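# Retract a sealant gun's rod fully using two arms

## Task

Slide the sealant gun's rod back as far as it goes; it only moves back while its small thumb plate, sitting just behind the handle, is held pushed toward the front of the gun. The gun must never enter or pass above the marked areas around either arm's base, or the task fails. At the end the gun must lie on the table, not on any other object, and the retracted rod must stay put without the robot holding it. Release the gun, move the grippers away, and then declare completion; without that declaration the task fails.

## Robot and tools

Robot: two arms, left_arm and right_arm, each ending in a parallel gripper. Fingers point along the gripper's own +z axis and close along its y axis. The reported gripper position is the spot between the finger pads, roughly 1 cm short of the tips.

Scene frame (used in all results): origin on the table surface midway between the arms, +x out over the table, +z up, left_arm on the +y side. The arm names do not match left/right in camera images. Printed hand positions can be slightly wrong, worse at long reach.

execute_actions(actions): a list of actions run one after another. Each action is a table of at most 15 rows; each row lasts one control step (1/30 s), and if fewer than 15 rows are given the last row repeats to fill 15 steps. Every row is a single flat list of 14 numbers in [-1, 1] covering both arms: left_arm dx, dy, dz, rx, ry, rz, opening, then right_arm in the same order. dx..rz are an offset, not a pose: a target relative to where that gripper measured at the start of the action (for the first action of a call, the pose last reported), expressed in the gripper's own axes. Every row refers back to that same start, not to the previous row. Scale: 1.0 = 0.6 m of travel or 180 degrees; rx, ry, rz form one rotation vector. Opening is absolute: +1 fully open (0.094 m), -1 closed. Optionally a row may carry 12 extra values in [0, 1]: per-joint stiffness multipliers, left_arm's six joints then right_arm's six, in Joint positions order; they persist until changed. An empty list just returns state and images.

Each step the command is clipped to within 70 mm and 16 degrees of the current measured pose, so large offsets need several actions; after an action the arm continues at most to its last clipped pose. Position is favoured over orientation when both cannot be met. Joint friction can leave the gripper up to about 31 mm short, and tiny commands may not move it. Elbows cannot fully straighten.

move(target, speed, blocking): target is one 14-number row as above (optionally 26 with stiffness), offsets measured from the pose in the latest result that shows one, in each gripper's frame. Each gripper travels a straight line toward its target; both finish together, in 0.5 to 10 s (cut off at 10 s). speed is top path speed in m/s, 0.002 to 0.5, default 0.25; rotation is capped at twice that in rad/s. Openings are sent at the start. Moves ignore obstacles and the other arm, can lag, drift, or overshoot speed near full reach. Faster contact hits harder; aiming further past a contact pushes harder. The result adds a 'move:' line with the outcome (done, off_target, moving, held, fault) and active limits (paced = pose clipped; held = a check blocked some steps, after which the arm may jump fast), plus each gripper's remaining distance. If only one arm is named, the other finished fine. With blocking=false you get a result after 0.5 s; other actions are refused until wait or stop shows the move ended.

wait(seconds): 0 to 10 s, arms keep their last command; returns early if a running move finishes. stop(): brakes a running move (needs room; fingers keep moving). zoom_image(camera, region): enlarges [x0, y0, x1, y1] pixels (max 504x504) of the latest image from cam_head_left, cam_head_right, cam_high, cam_low, cam_left_wrist or cam_right_wrist (all 504x504). finished_scene(scene): ends the current scene (give its number) after the last command is held; irreversible; its result reports success and gives the next task.

Results: a state line 'left_arm: … | right_arm: …' with end_effector_position (m) and end_effector_quat_wxyz; 'Hand target' lines showing where each arm is being driven; grip_measured on the opening scale (last Joint positions value is opening in metres, each gripper off by up to about 1 mm); joint torques (offset, scaled, noisy, nonzero in free air); per-step positions with HELD marking blocked steps for an arm; 'pose unreachable' when the clearance check altered a command; FAULT or OVER-TEMPERATURE FAULT lines when an arm stops. Joint ranges (rad), base to gripper: waist -2.618..3.054, shoulder 0..3.142, elbow 0..3.142, wrist pitch -1.571..1.571, wrist yaw -1.571..1.571, wrist roll -2.094..2.094.

Gripping: command an opening below grip_measured to hold; about 0.03 below is firm, less is gentler. Pads push roughly 50 to 62 N, less on thin parts under 2 mm, with a brief spike on first contact.

Suggested order: locate the gun and base zones in the images; steady the gun with one arm, press the thumb plate forward with the other, pull the rod back fully while keeping the plate pressed; release, confirm the rod stays retracted and the gun lies flat on the table, withdraw both grippers, then call finished_scene.

Avoid: the gun entering or crossing the base zones; knocking anything off the table; dropping, slamming or hard pushes; arms colliding or pressing each other; long heavy holds (motors warn at 75 °C, stop the arm at 90 °C, and drop it at 100 °C). Loose objects may occasionally get nudged. An arm meant to stay still should get the offset back to its wanted pose in the first call, zeros afterwards, and its correct opening every time.

Each tool is called after "Emit:" as name(argument=value, ...), one argument or row to a line, values as JSON.

## Session

Emit:
execute_actions(
  actions=[],
)

Scene clock: 0.00 s.
left_arm: end_effector_position=(+0.6511, +0.3538, +0.3130) grip_measured=+1.000 end_effector_quat_wxyz=(+0.451, -0.475, +0.602, -0.456) | right_arm: end_effector_position=(+0.3780, -0.2912, +0.1120) grip_measured=+1.000 end_effector_quat_wxyz=(-0.006, +0.311, +0.950, +0.007)
Joint positions: left_arm=[-0.134  1.998  1.77   0.047  0.178 -1.426  0.094] | right_arm=[ 0.204  1.954  1.712 -1.335 -0.018  0.647  0.094]
Joint velocities: left_arm=[-0.012 -0.007 -0.012 -0.037  0.007  0.022  0.   ] | right_arm=[-0.012 -0.007  0.002  0.007  0.022  0.022  0.   ]
Joint torques (N m, as the arm reports them, + toward a larger angle): no reading
Hand target (left_arm): +0.651, +0.354, +0.313; +0.451, -0.475, +0.602, -0.456
Hand target (right_arm): +0.378, -0.291, +0.112; -0.006, +0.311, +0.950, +0.007
Joint stiffness scale: left_arm=[1. 1. 1. 1. 1. 1.] | right_arm=[1. 1. 1. 1. 1. 1.]

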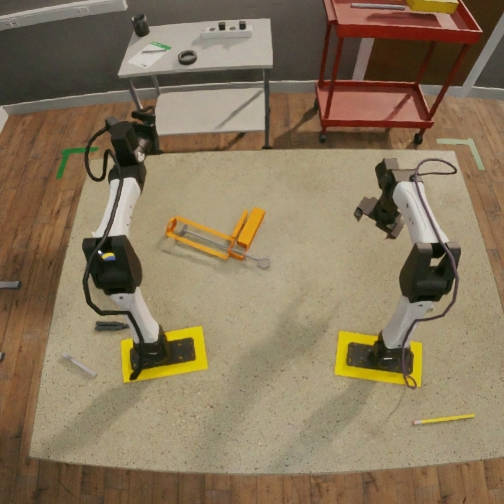

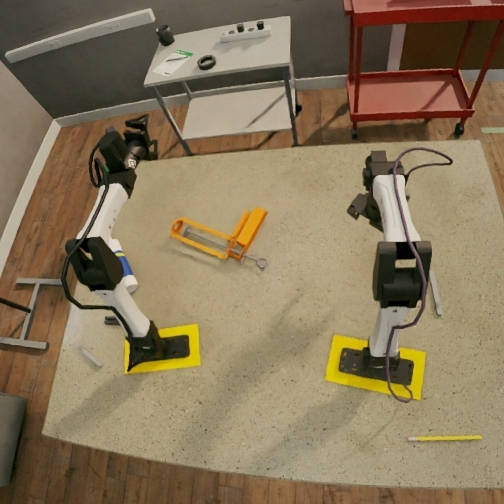

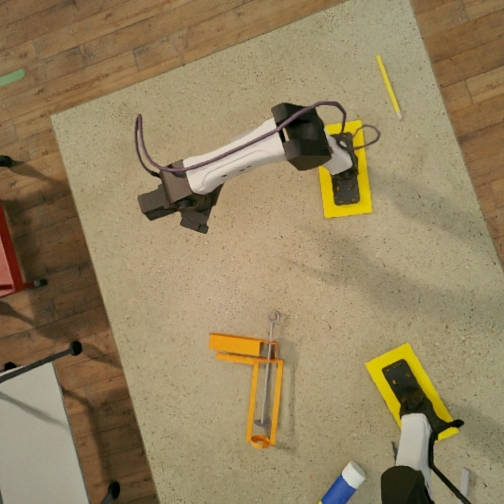

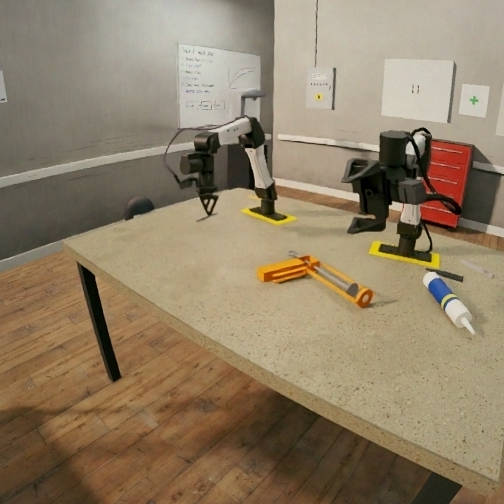

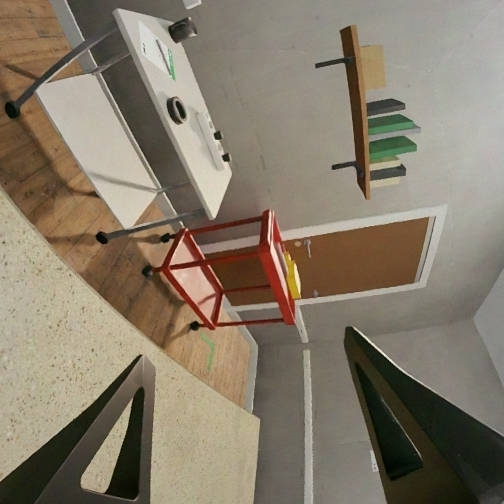

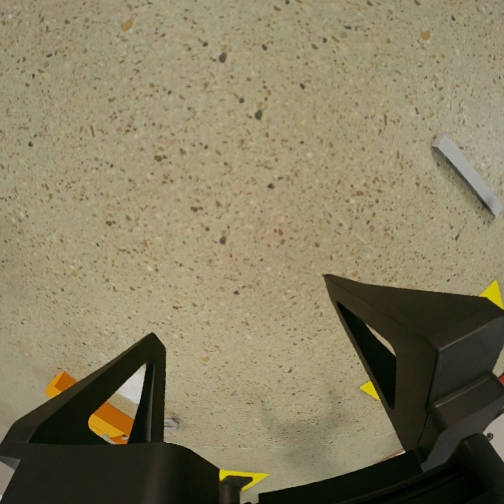

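Emit:
zoom_image(
  camera="cam_high",
  region=[180, 290, 340, 460],
)

Emit:
zoom_image(
  camera="cam_head_left",
  region=[150, 190, 290, 290],
)

Emit:
zoom_image(
  camera="cam_low",
  region=[240, 230, 400, 320],
)

Region (180, 290, 340, 460) of cam_high's 504x504 image, scaled by 2.965, with more detail than that image has; it fills the left 474 columns of this view, and the rest is white.

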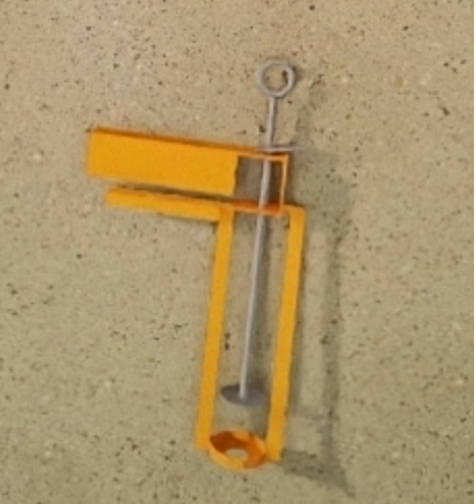

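Region (150, 190, 290, 290) of cam_head_left's 504x504 image, scaled by 3.600, with more detail than that image has; it fills the top 360 rows of this view, and the rest is white.

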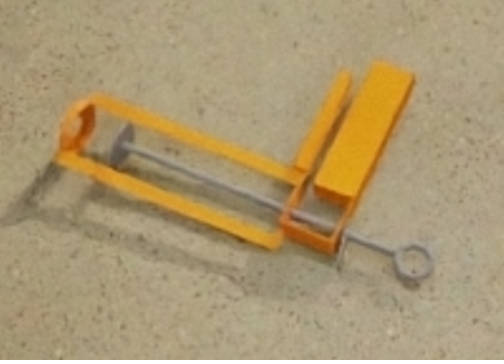

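Region (240, 230, 400, 320) of cam_low's 504x504 image, scaled by 3.150, with more detail than that image has; it fills the top 284 rows of this view, and the rest is white.

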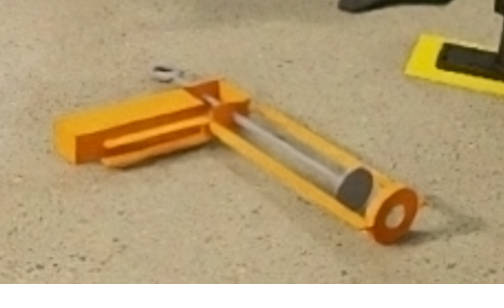

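Emit:
move(
  target=[0.4875,0.199,-0.529,-0.279,0.407,0.447,1, 0,0,0,0,0,0,1],
  speed=0.35,
)

Scene clock: 51.23 s.
left_arm: end_effector_position=(+0.2850, +0.1161, +0.2169) grip_measured=+1.000 end_effector_quat_wxyz=(+0.063, +0.186, +0.980, -0.034) | right_arm: end_effector_position=(+0.3780, -0.2912, +0.1120) grip_measured=+1.000 end_effector_quat_wxyz=(-0.006, +0.311, +0.950, +0.007)
Joint positions: left_arm=[-0.933  1.776  1.893 -1.547 -0.009 -0.365  0.094] | right_arm=[ 0.204  1.954  1.712 -1.335 -0.018  0.647  0.094]
Joint velocities: left_arm=[ 0.007 -0.007 -0.007 -0.022 -0.022 -0.007  0.   ] | right_arm=[-0.002 -0.002 -0.012  0.037  0.007  0.022  0.   ]
Joint torques (N m, as the arm reports them, + toward a larger angle): left_arm=[-0.35 -8.99  4.75  0.58 -0.12  0.14] | right_arm=[  0.02 -12.95   7.37   0.46   0.07  -0.16]
Hand target (left_arm): +0.280, +0.121, +0.218; +0.061, +0.189, +0.980, -0.026
Hand target (right_arm): +0.378, -0.291, +0.112; -0.006, +0.311, +0.950, +0.007
Off the commanded pose (left_arm): 0.007 m, 8 deg.
Off the commanded pose (right_arm): 0.000 m, 0 deg.
Joint stiffness scale: left_arm=[1. 1. 1. 1. 1. 1.] | right_arm=[1. 1. 1. 1. 1. 1.]
joint sent to its limit (left arm) — the command would take joint 4 (wrist pitch) past its lower limit, so that joint was sent only as far as its limit.
move: off_target (left_arm)

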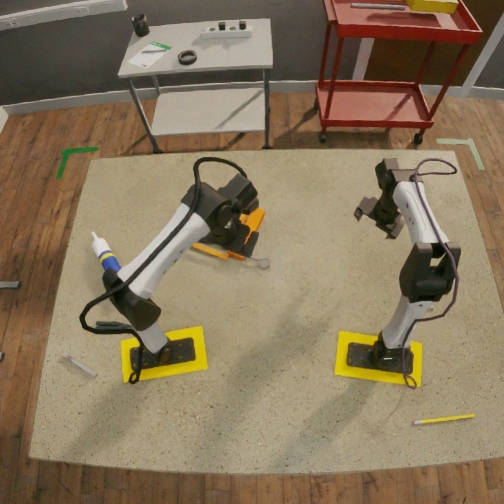

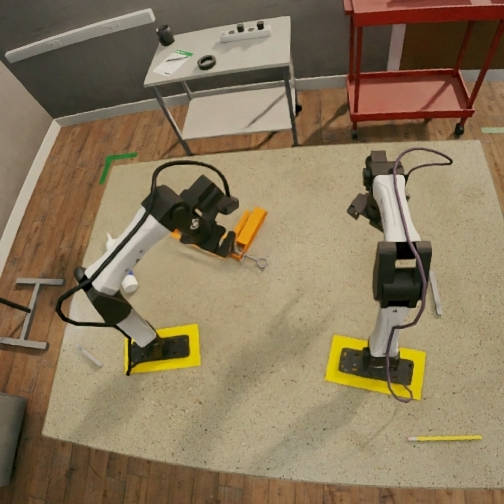

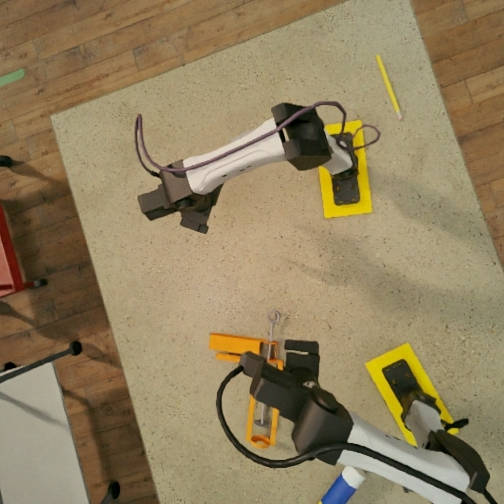

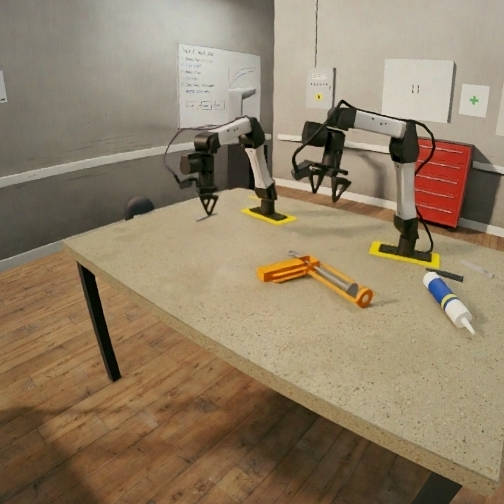

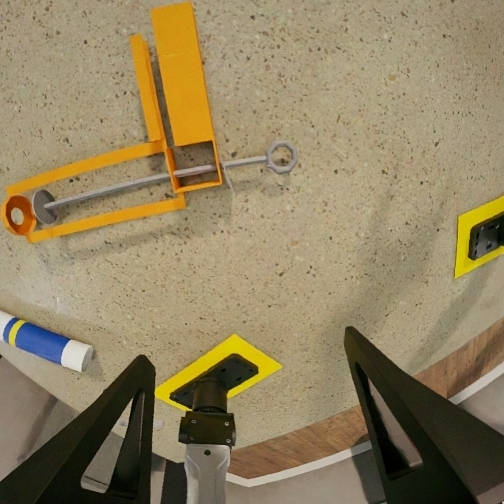

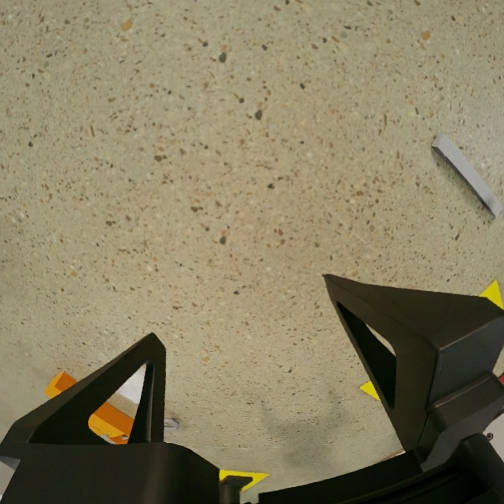

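Emit:
zoom_image(
  camera="cam_left_wrist",
  region=[130, 100, 320, 240],
)

Region (130, 100, 320, 240) of cam_left_wrist's 504x504 image, scaled by 2.653, with more detail than that image has; it fills the top 371 rows of this view, and the rest is white.

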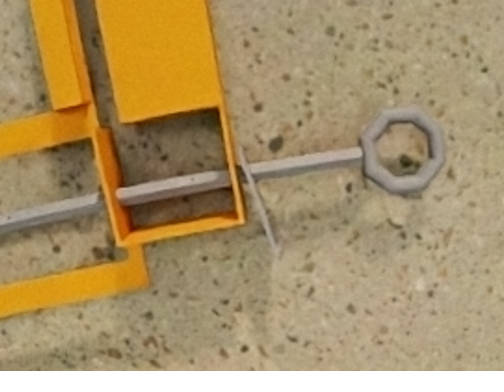

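Emit:
move(
  target=[-0.08,0.06,0.18,-0.0137,0.0435,0.0016,1, 0,0,0,0,0,0,1],
  speed=0.25,
)

Scene clock: 77.33 s.
left_arm: end_effector_position=(+0.3458, +0.1260, +0.1055) grip_measured=+1.000 end_effector_quat_wxyz=(-0.019, +0.189, +0.982, +0.013) | right_arm: end_effector_position=(+0.3780, -0.2912, +0.1120) grip_measured=+1.000 end_effector_quat_wxyz=(-0.006, +0.311, +0.950, +0.007)
Joint positions: left_arm=[-0.808  2.065  1.846 -1.398 -0.008 -0.235  0.094] | right_arm=[ 0.204  1.954  1.712 -1.335 -0.018  0.647  0.094]
Joint velocities: left_arm=[ 0.002 -0.012 -0.012  0.022 -0.022 -0.066  0.   ] | right_arm=[-0.017 -0.012  0.012  0.11  -0.022 -0.037  0.   ]
Joint torques (N m, as the arm reports them, + toward a larger angle): left_arm=[  0.55 -11.37   7.52   0.44   0.04   0.15] | right_arm=[  0.02 -12.93   7.37   0.46   0.07  -0.15]
Hand target (left_arm): +0.353, +0.123, +0.114; -0.001, +0.189, +0.982, +0.001
Hand target (right_arm): +0.378, -0.291, +0.112; -0.006, +0.311, +0.950, +0.007
Off the commanded pose (left_arm): 0.013 m, 3 deg.
Off the commanded pose (right_arm): 0.000 m, 0 deg.
Joint stiffness scale: left_arm=[1. 1. 1. 1. 1. 1.] | right_arm=[1. 1. 1. 1. 1. 1.]
move: off_target (left_arm)

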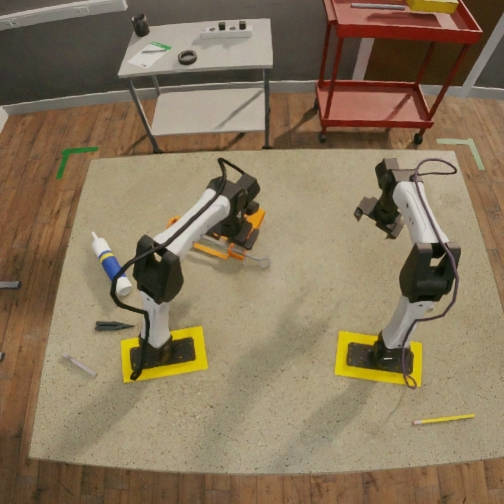

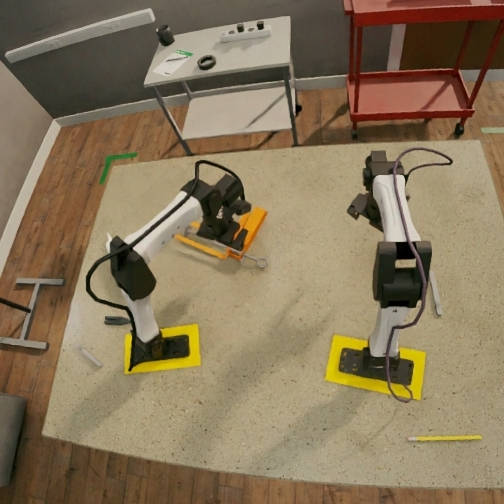

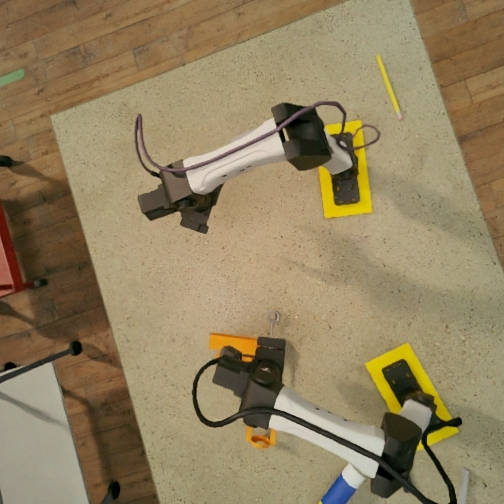

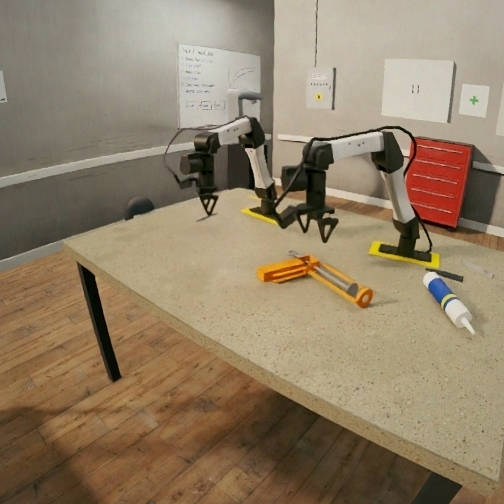

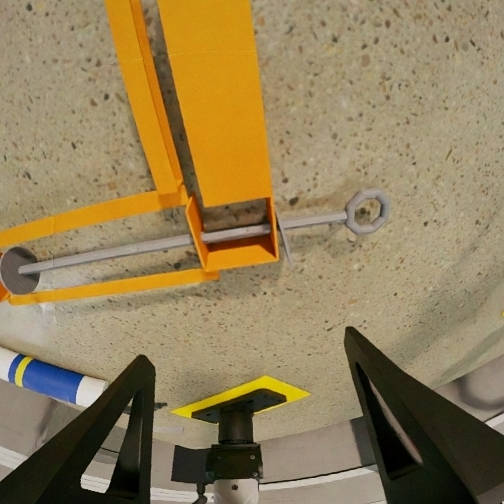

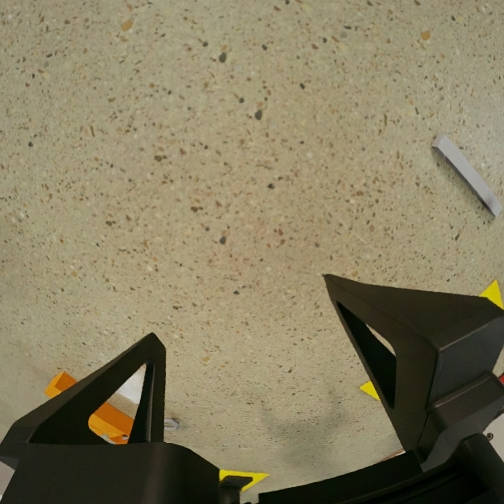

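Emit:
move(
  target=[0,0,0.06,0,0,0,1, 0,0,0,0,0,0,1],
  speed=0.1,
)

Scene clock: 84.27 s.
left_arm: end_effector_position=(+0.3448, +0.1267, +0.0734) grip_measured=+1.000 end_effector_quat_wxyz=(-0.019, +0.190, +0.981, +0.013) | right_arm: end_effector_position=(+0.3780, -0.2912, +0.1120) grip_measured=+1.000 end_effector_quat_wxyz=(-0.006, +0.311, +0.950, +0.007)
Joint positions: left_arm=[-0.808  2.065  1.719 -1.27  -0.008 -0.232  0.094] | right_arm=[ 0.204  1.954  1.712 -1.335 -0.018  0.647  0.094]
Joint velocities: left_arm=[-0.017 -0.002  0.007 -0.037  0.022 -0.066  0.   ] | right_arm=[-0.002  0.007 -0.002 -0.051 -0.066  0.051  0.   ]
Joint torques (N m, as the arm reports them, + toward a larger angle): left_arm=[  0.03 -10.32   4.95   0.43  -0.02   0.09] | right_arm=[  0.01 -12.93   7.36   0.46   0.07  -0.15]
Hand target (left_arm): +0.344, +0.127, +0.070; -0.019, +0.189, +0.982, +0.013
Hand target (right_arm): +0.378, -0.291, +0.112; -0.006, +0.311, +0.950, +0.007
Off the commanded pose (left_arm): 0.004 m, 0 deg.
Off the commanded pose (right_arm): 0.000 m, 0 deg.
Joint stiffness scale: left_arm=[1. 1. 1. 1. 1. 1.] | right_arm=[1. 1. 1. 1. 1. 1.]
move: done

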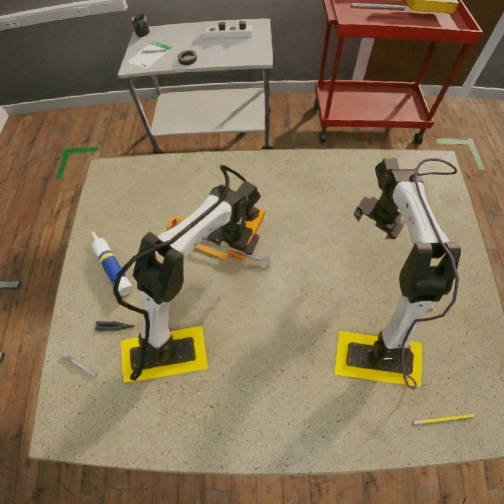

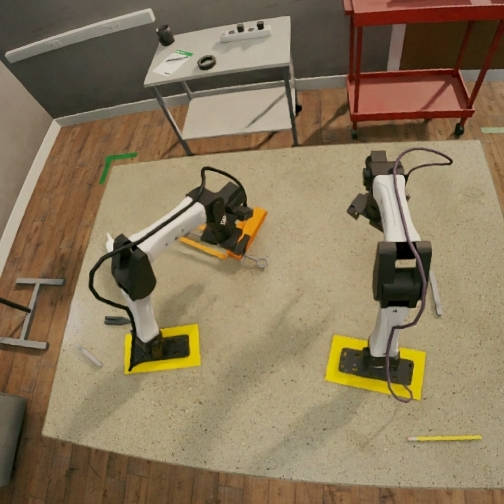

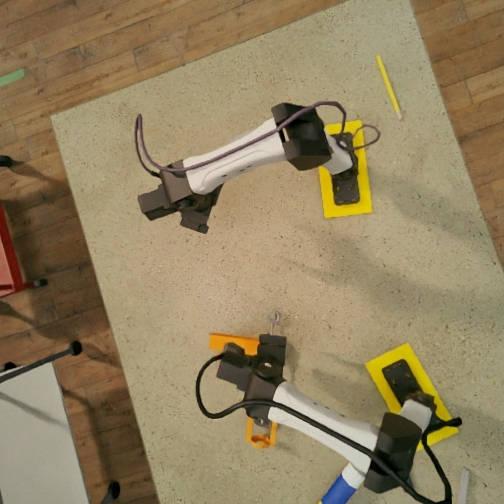

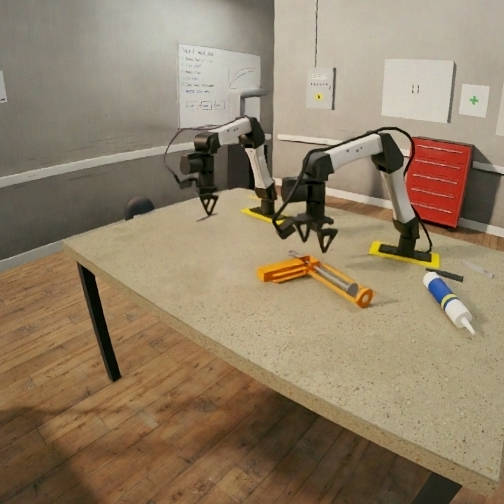

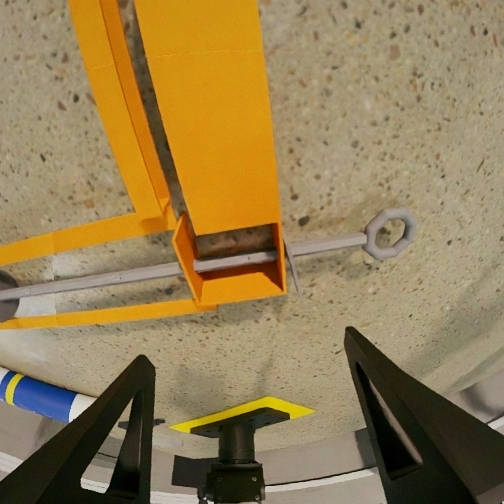

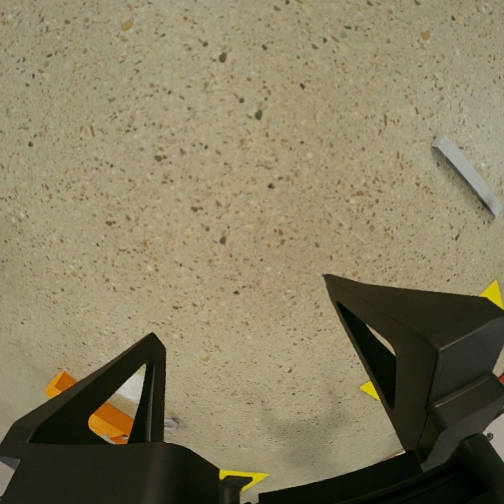

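Emit:
move(
  target=[-0.04,0,0.02,0,0,0,1, 0,0,0,0,0,0,1],
  speed=0.08,
)

Emit:
zoom_image(
  camera="cam_low",
  region=[240, 180, 400, 320],
)

Scene clock: 91.57 s.
left_arm: end_effector_position=(+0.3582, +0.1173, +0.0566) grip_measured=+1.000 end_effector_quat_wxyz=(-0.027, +0.194, +0.981, +0.017) | right_arm: end_effector_position=(+0.3780, -0.2912, +0.1120) grip_measured=+1.000 end_effector_quat_wxyz=(-0.006, +0.311, +0.950, +0.007)
Joint positions: left_arm=[-0.808  2.159  1.795 -1.27  -0.008 -0.225  0.094] | right_arm=[ 0.204  1.954  1.712 -1.335 -0.018  0.647  0.094]
Joint velocities: left_arm=[-0.007  0.007  0.012  0.051 -0.007  0.022  0.   ] | right_arm=[-0.012  0.017  0.007  0.022  0.007  0.022  0.   ]
Joint torques (N m, as the arm reports them, + toward a larger angle): left_arm=[  0.84 -10.49   8.05   0.24  -0.03   0.16] | right_arm=[  0.02 -12.96   7.37   0.47   0.08  -0.15]
Hand target (left_arm): +0.366, +0.118, +0.060; -0.019, +0.190, +0.981, +0.013
Hand target (right_arm): +0.378, -0.291, +0.112; -0.006, +0.311, +0.950, +0.007
Off the commanded pose (left_arm): 0.009 m, 1 deg.
Off the commanded pose (right_arm): 0.000 m, 0 deg.
Joint stiffness scale: left_arm=[1. 1. 1. 1. 1. 1.] | right_arm=[1. 1. 1. 1. 1. 1.]
move: done

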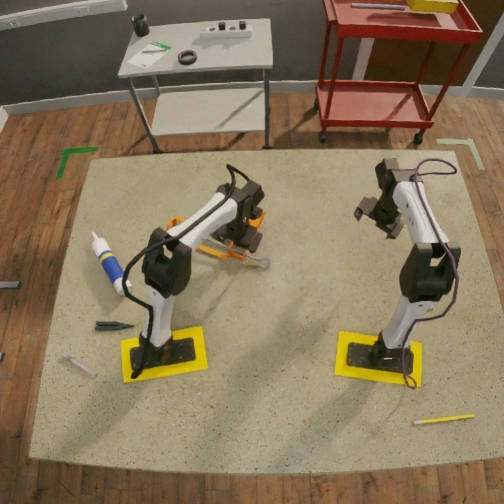

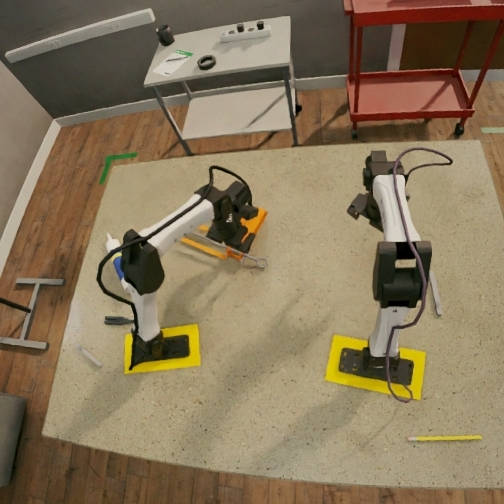

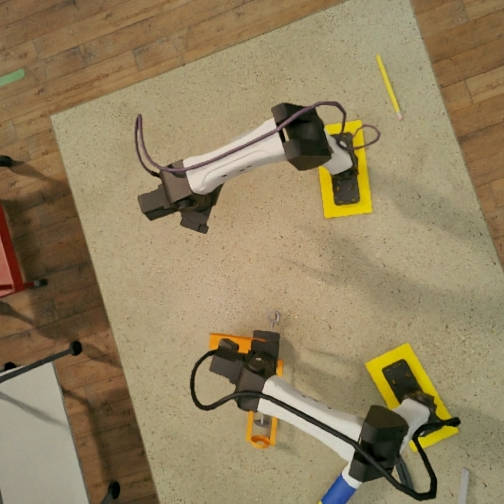

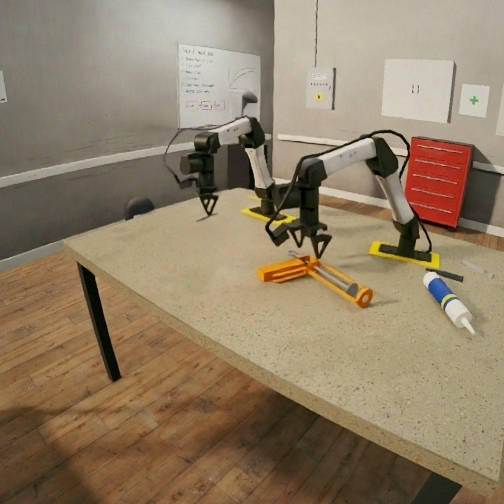

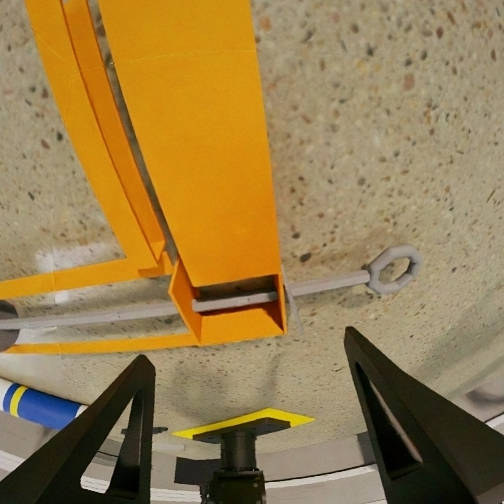

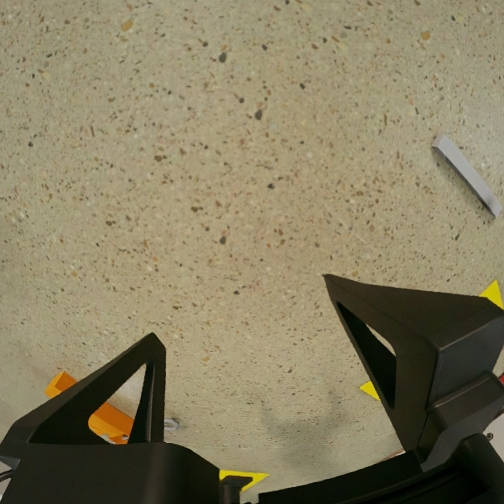

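Region (240, 180, 400, 320) of cam_low's 504x504 image, scaled by 3.150, with more detail than that image has; it fills the top 441 rows of this view, and the rest is white.

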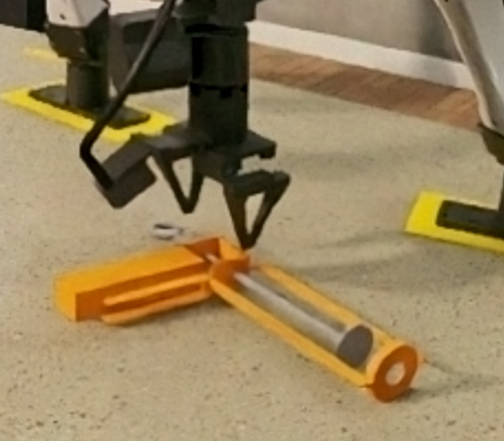

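Emit:
move(
  target=[0,0,0.03,0,0,0,1, 0,0,0,0,0,0,1],
  speed=0.05,
)

Emit:
zoom_image(
  camera="cam_low",
  region=[240, 180, 400, 320],
)

Scene clock: 98.47 s.
left_arm: end_effector_position=(+0.3584, +0.1171, +0.0453) grip_measured=+1.000 end_effector_quat_wxyz=(-0.023, +0.194, +0.981, +0.015) | right_arm: end_effector_position=(+0.3780, -0.2912, +0.1120) grip_measured=+1.000 end_effector_quat_wxyz=(-0.006, +0.311, +0.950, +0.007)
Joint positions: left_arm=[-0.808  2.159  1.75  -1.217 -0.008 -0.224  0.094] | right_arm=[ 0.204  1.954  1.712 -1.335 -0.018  0.647  0.094]
Joint velocities: left_arm=[-0.007  0.002  0.012 -0.022  0.037 -0.022  0.   ] | right_arm=[ 0.002  0.007 -0.012  0.037 -0.037  0.022  0.   ]
Joint torques (N m, as the arm reports them, + toward a larger angle): left_arm=[  0.03 -10.52   4.83   0.39  -0.02   0.11] | right_arm=[  0.01 -12.97   7.4    0.46   0.07  -0.15]
Hand target (left_arm): +0.357, +0.118, +0.039; -0.027, +0.194, +0.981, +0.017
Hand target (right_arm): +0.378, -0.291, +0.112; -0.006, +0.311, +0.950, +0.007
Off the commanded pose (left_arm): 0.007 m, 0 deg.
Off the commanded pose (right_arm): 0.000 m, 0 deg.
Joint stiffness scale: left_arm=[1. 1. 1. 1. 1. 1.] | right_arm=[1. 1. 1. 1. 1. 1.]
move: done

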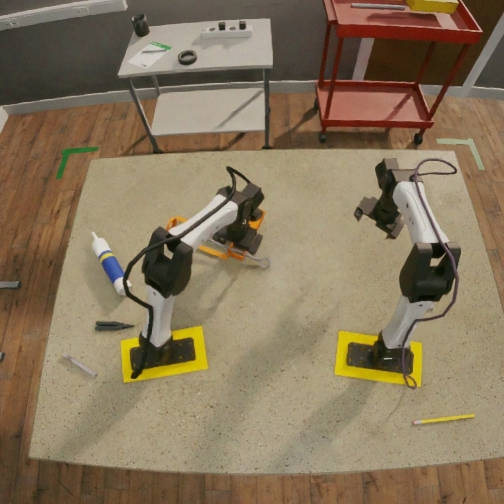

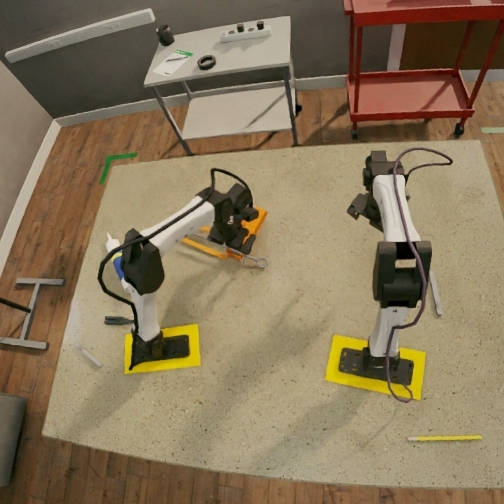

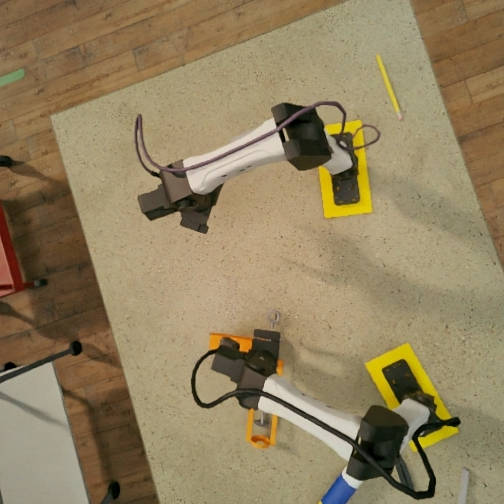

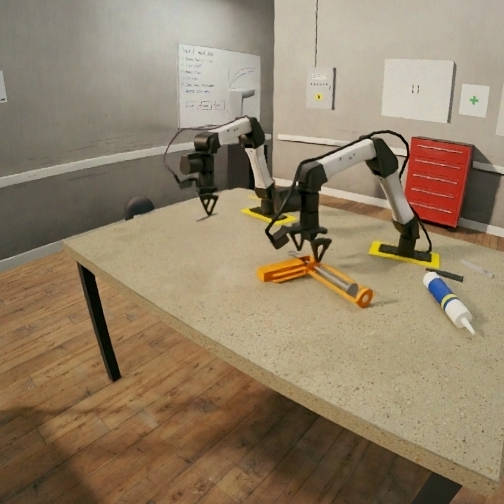

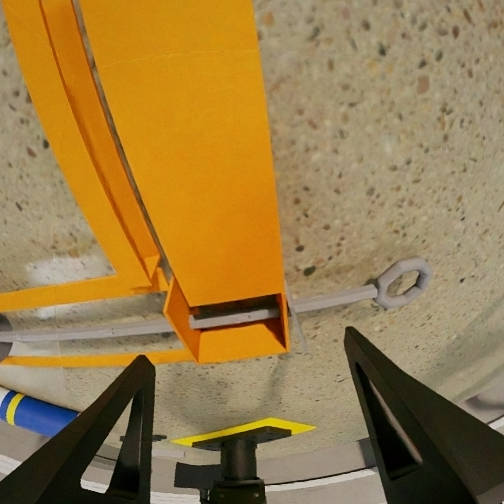

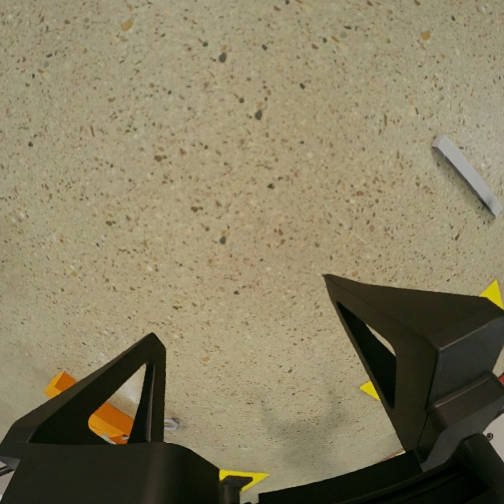

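Region (240, 180, 400, 320) of cam_low's 504x504 image, scaled by 3.150, with more detail than that image has; it fills the top 441 rows of this view, and the rest is white.

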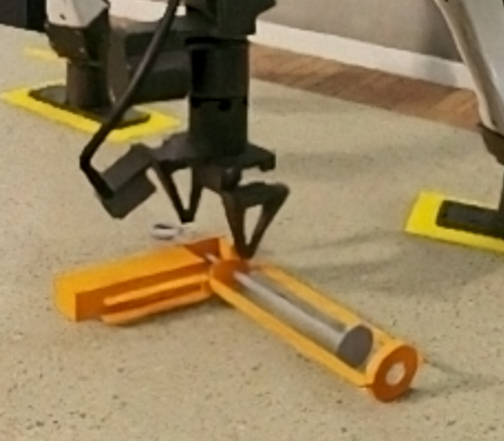

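Emit:
zoom_image(
  camera="cam_head_right",
  region=[160, 190, 290, 290],
)

Emit:
zoom_image(
  camera="cam_head_left",
  region=[160, 190, 290, 290],
)

Region (160, 190, 290, 290) of cam_head_right's 504x504 image, scaled by 3.877, with more detail than that image has; it fills the top 388 rows of this view, and the rest is white.

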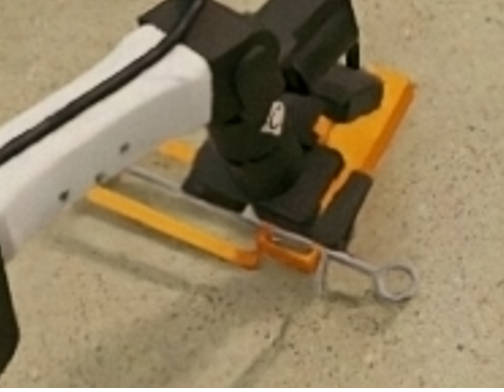

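Region (160, 190, 290, 290) of cam_head_left's 504x504 image, scaled by 3.877, with more detail than that image has; it fills the top 388 rows of this view, and the rest is white.

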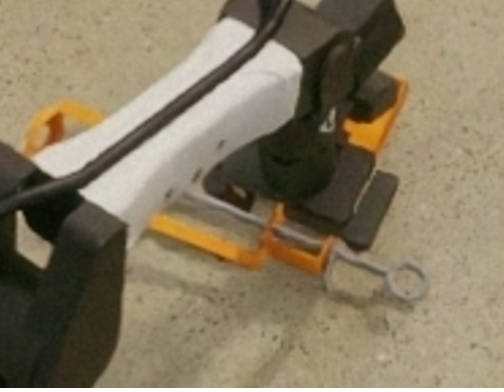

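Emit:
move(
  target=[0.03,0,0.0,0,0,0,1, 0,0,0,0,0,0,1],
  speed=0.05,
)

Emit:
zoom_image(
  camera="cam_head_left",
  region=[160, 190, 290, 290],
)

Scene clock: 111.23 s.
left_arm: end_effector_position=(+0.3443, +0.1271, +0.0442) grip_measured=+1.000 end_effector_quat_wxyz=(-0.031, +0.192, +0.981, +0.018) | right_arm: end_effector_position=(+0.3780, -0.2912, +0.1120) grip_measured=+1.000 end_effector_quat_wxyz=(-0.006, +0.311, +0.950, +0.007)
Joint positions: left_arm=[-0.808  2.107  1.664 -1.2   -0.008 -0.228  0.094] | right_arm=[ 0.204  1.954  1.712 -1.335 -0.018  0.647  0.094]
Joint velocities: left_arm=[ 0.002  0.007  0.002 -0.037  0.066 -0.051  0.   ] | right_arm=[0.007 0.002 0.012 0.037 0.007 0.022 0.   ]
Joint torques (N m, as the arm reports them, + toward a larger angle): left_arm=[ -0.59 -12.08   4.62   0.33  -0.02   0.08] | right_arm=[  0.01 -12.92   7.36   0.46   0.07  -0.16]
Hand target (left_arm): +0.342, +0.124, +0.046; -0.024, +0.194, +0.981, +0.015
Hand target (right_arm): +0.378, -0.291, +0.112; -0.006, +0.311, +0.950, +0.007
Off the commanded pose (left_arm): 0.004 m, 1 deg.
Off the commanded pose (right_arm): 0.000 m, 0 deg.
Joint stiffness scale: left_arm=[1. 1. 1. 1. 1. 1.] | right_arm=[1. 1. 1. 1. 1. 1.]
move: done

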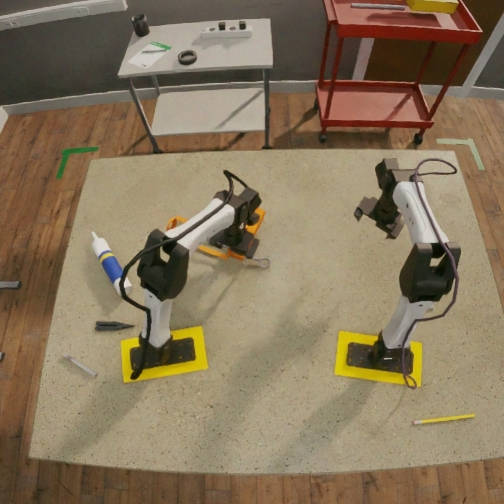

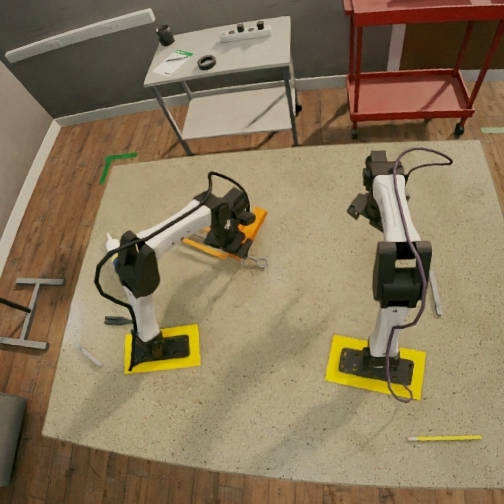

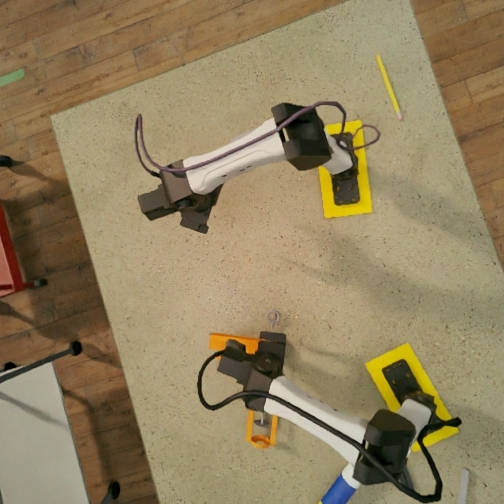

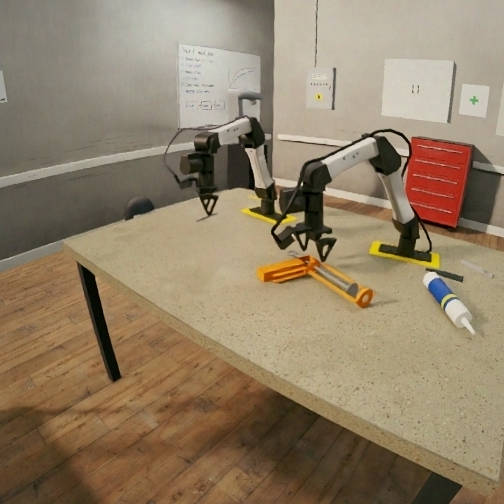

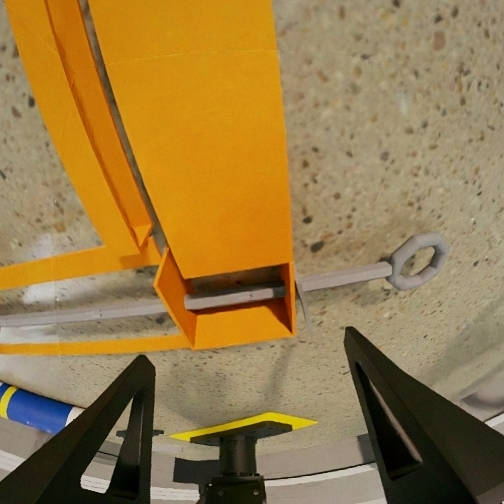

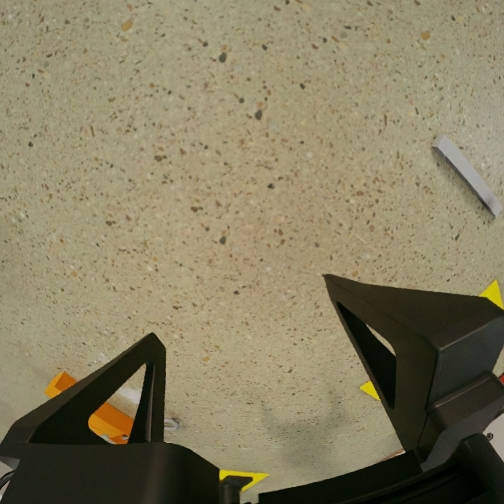

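Region (160, 190, 290, 290) of cam_head_left's 504x504 image, scaled by 3.877, with more detail than that image has; it fills the top 388 rows of this view, and the rest is white.

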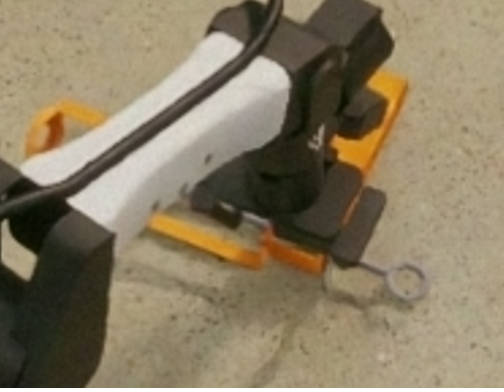

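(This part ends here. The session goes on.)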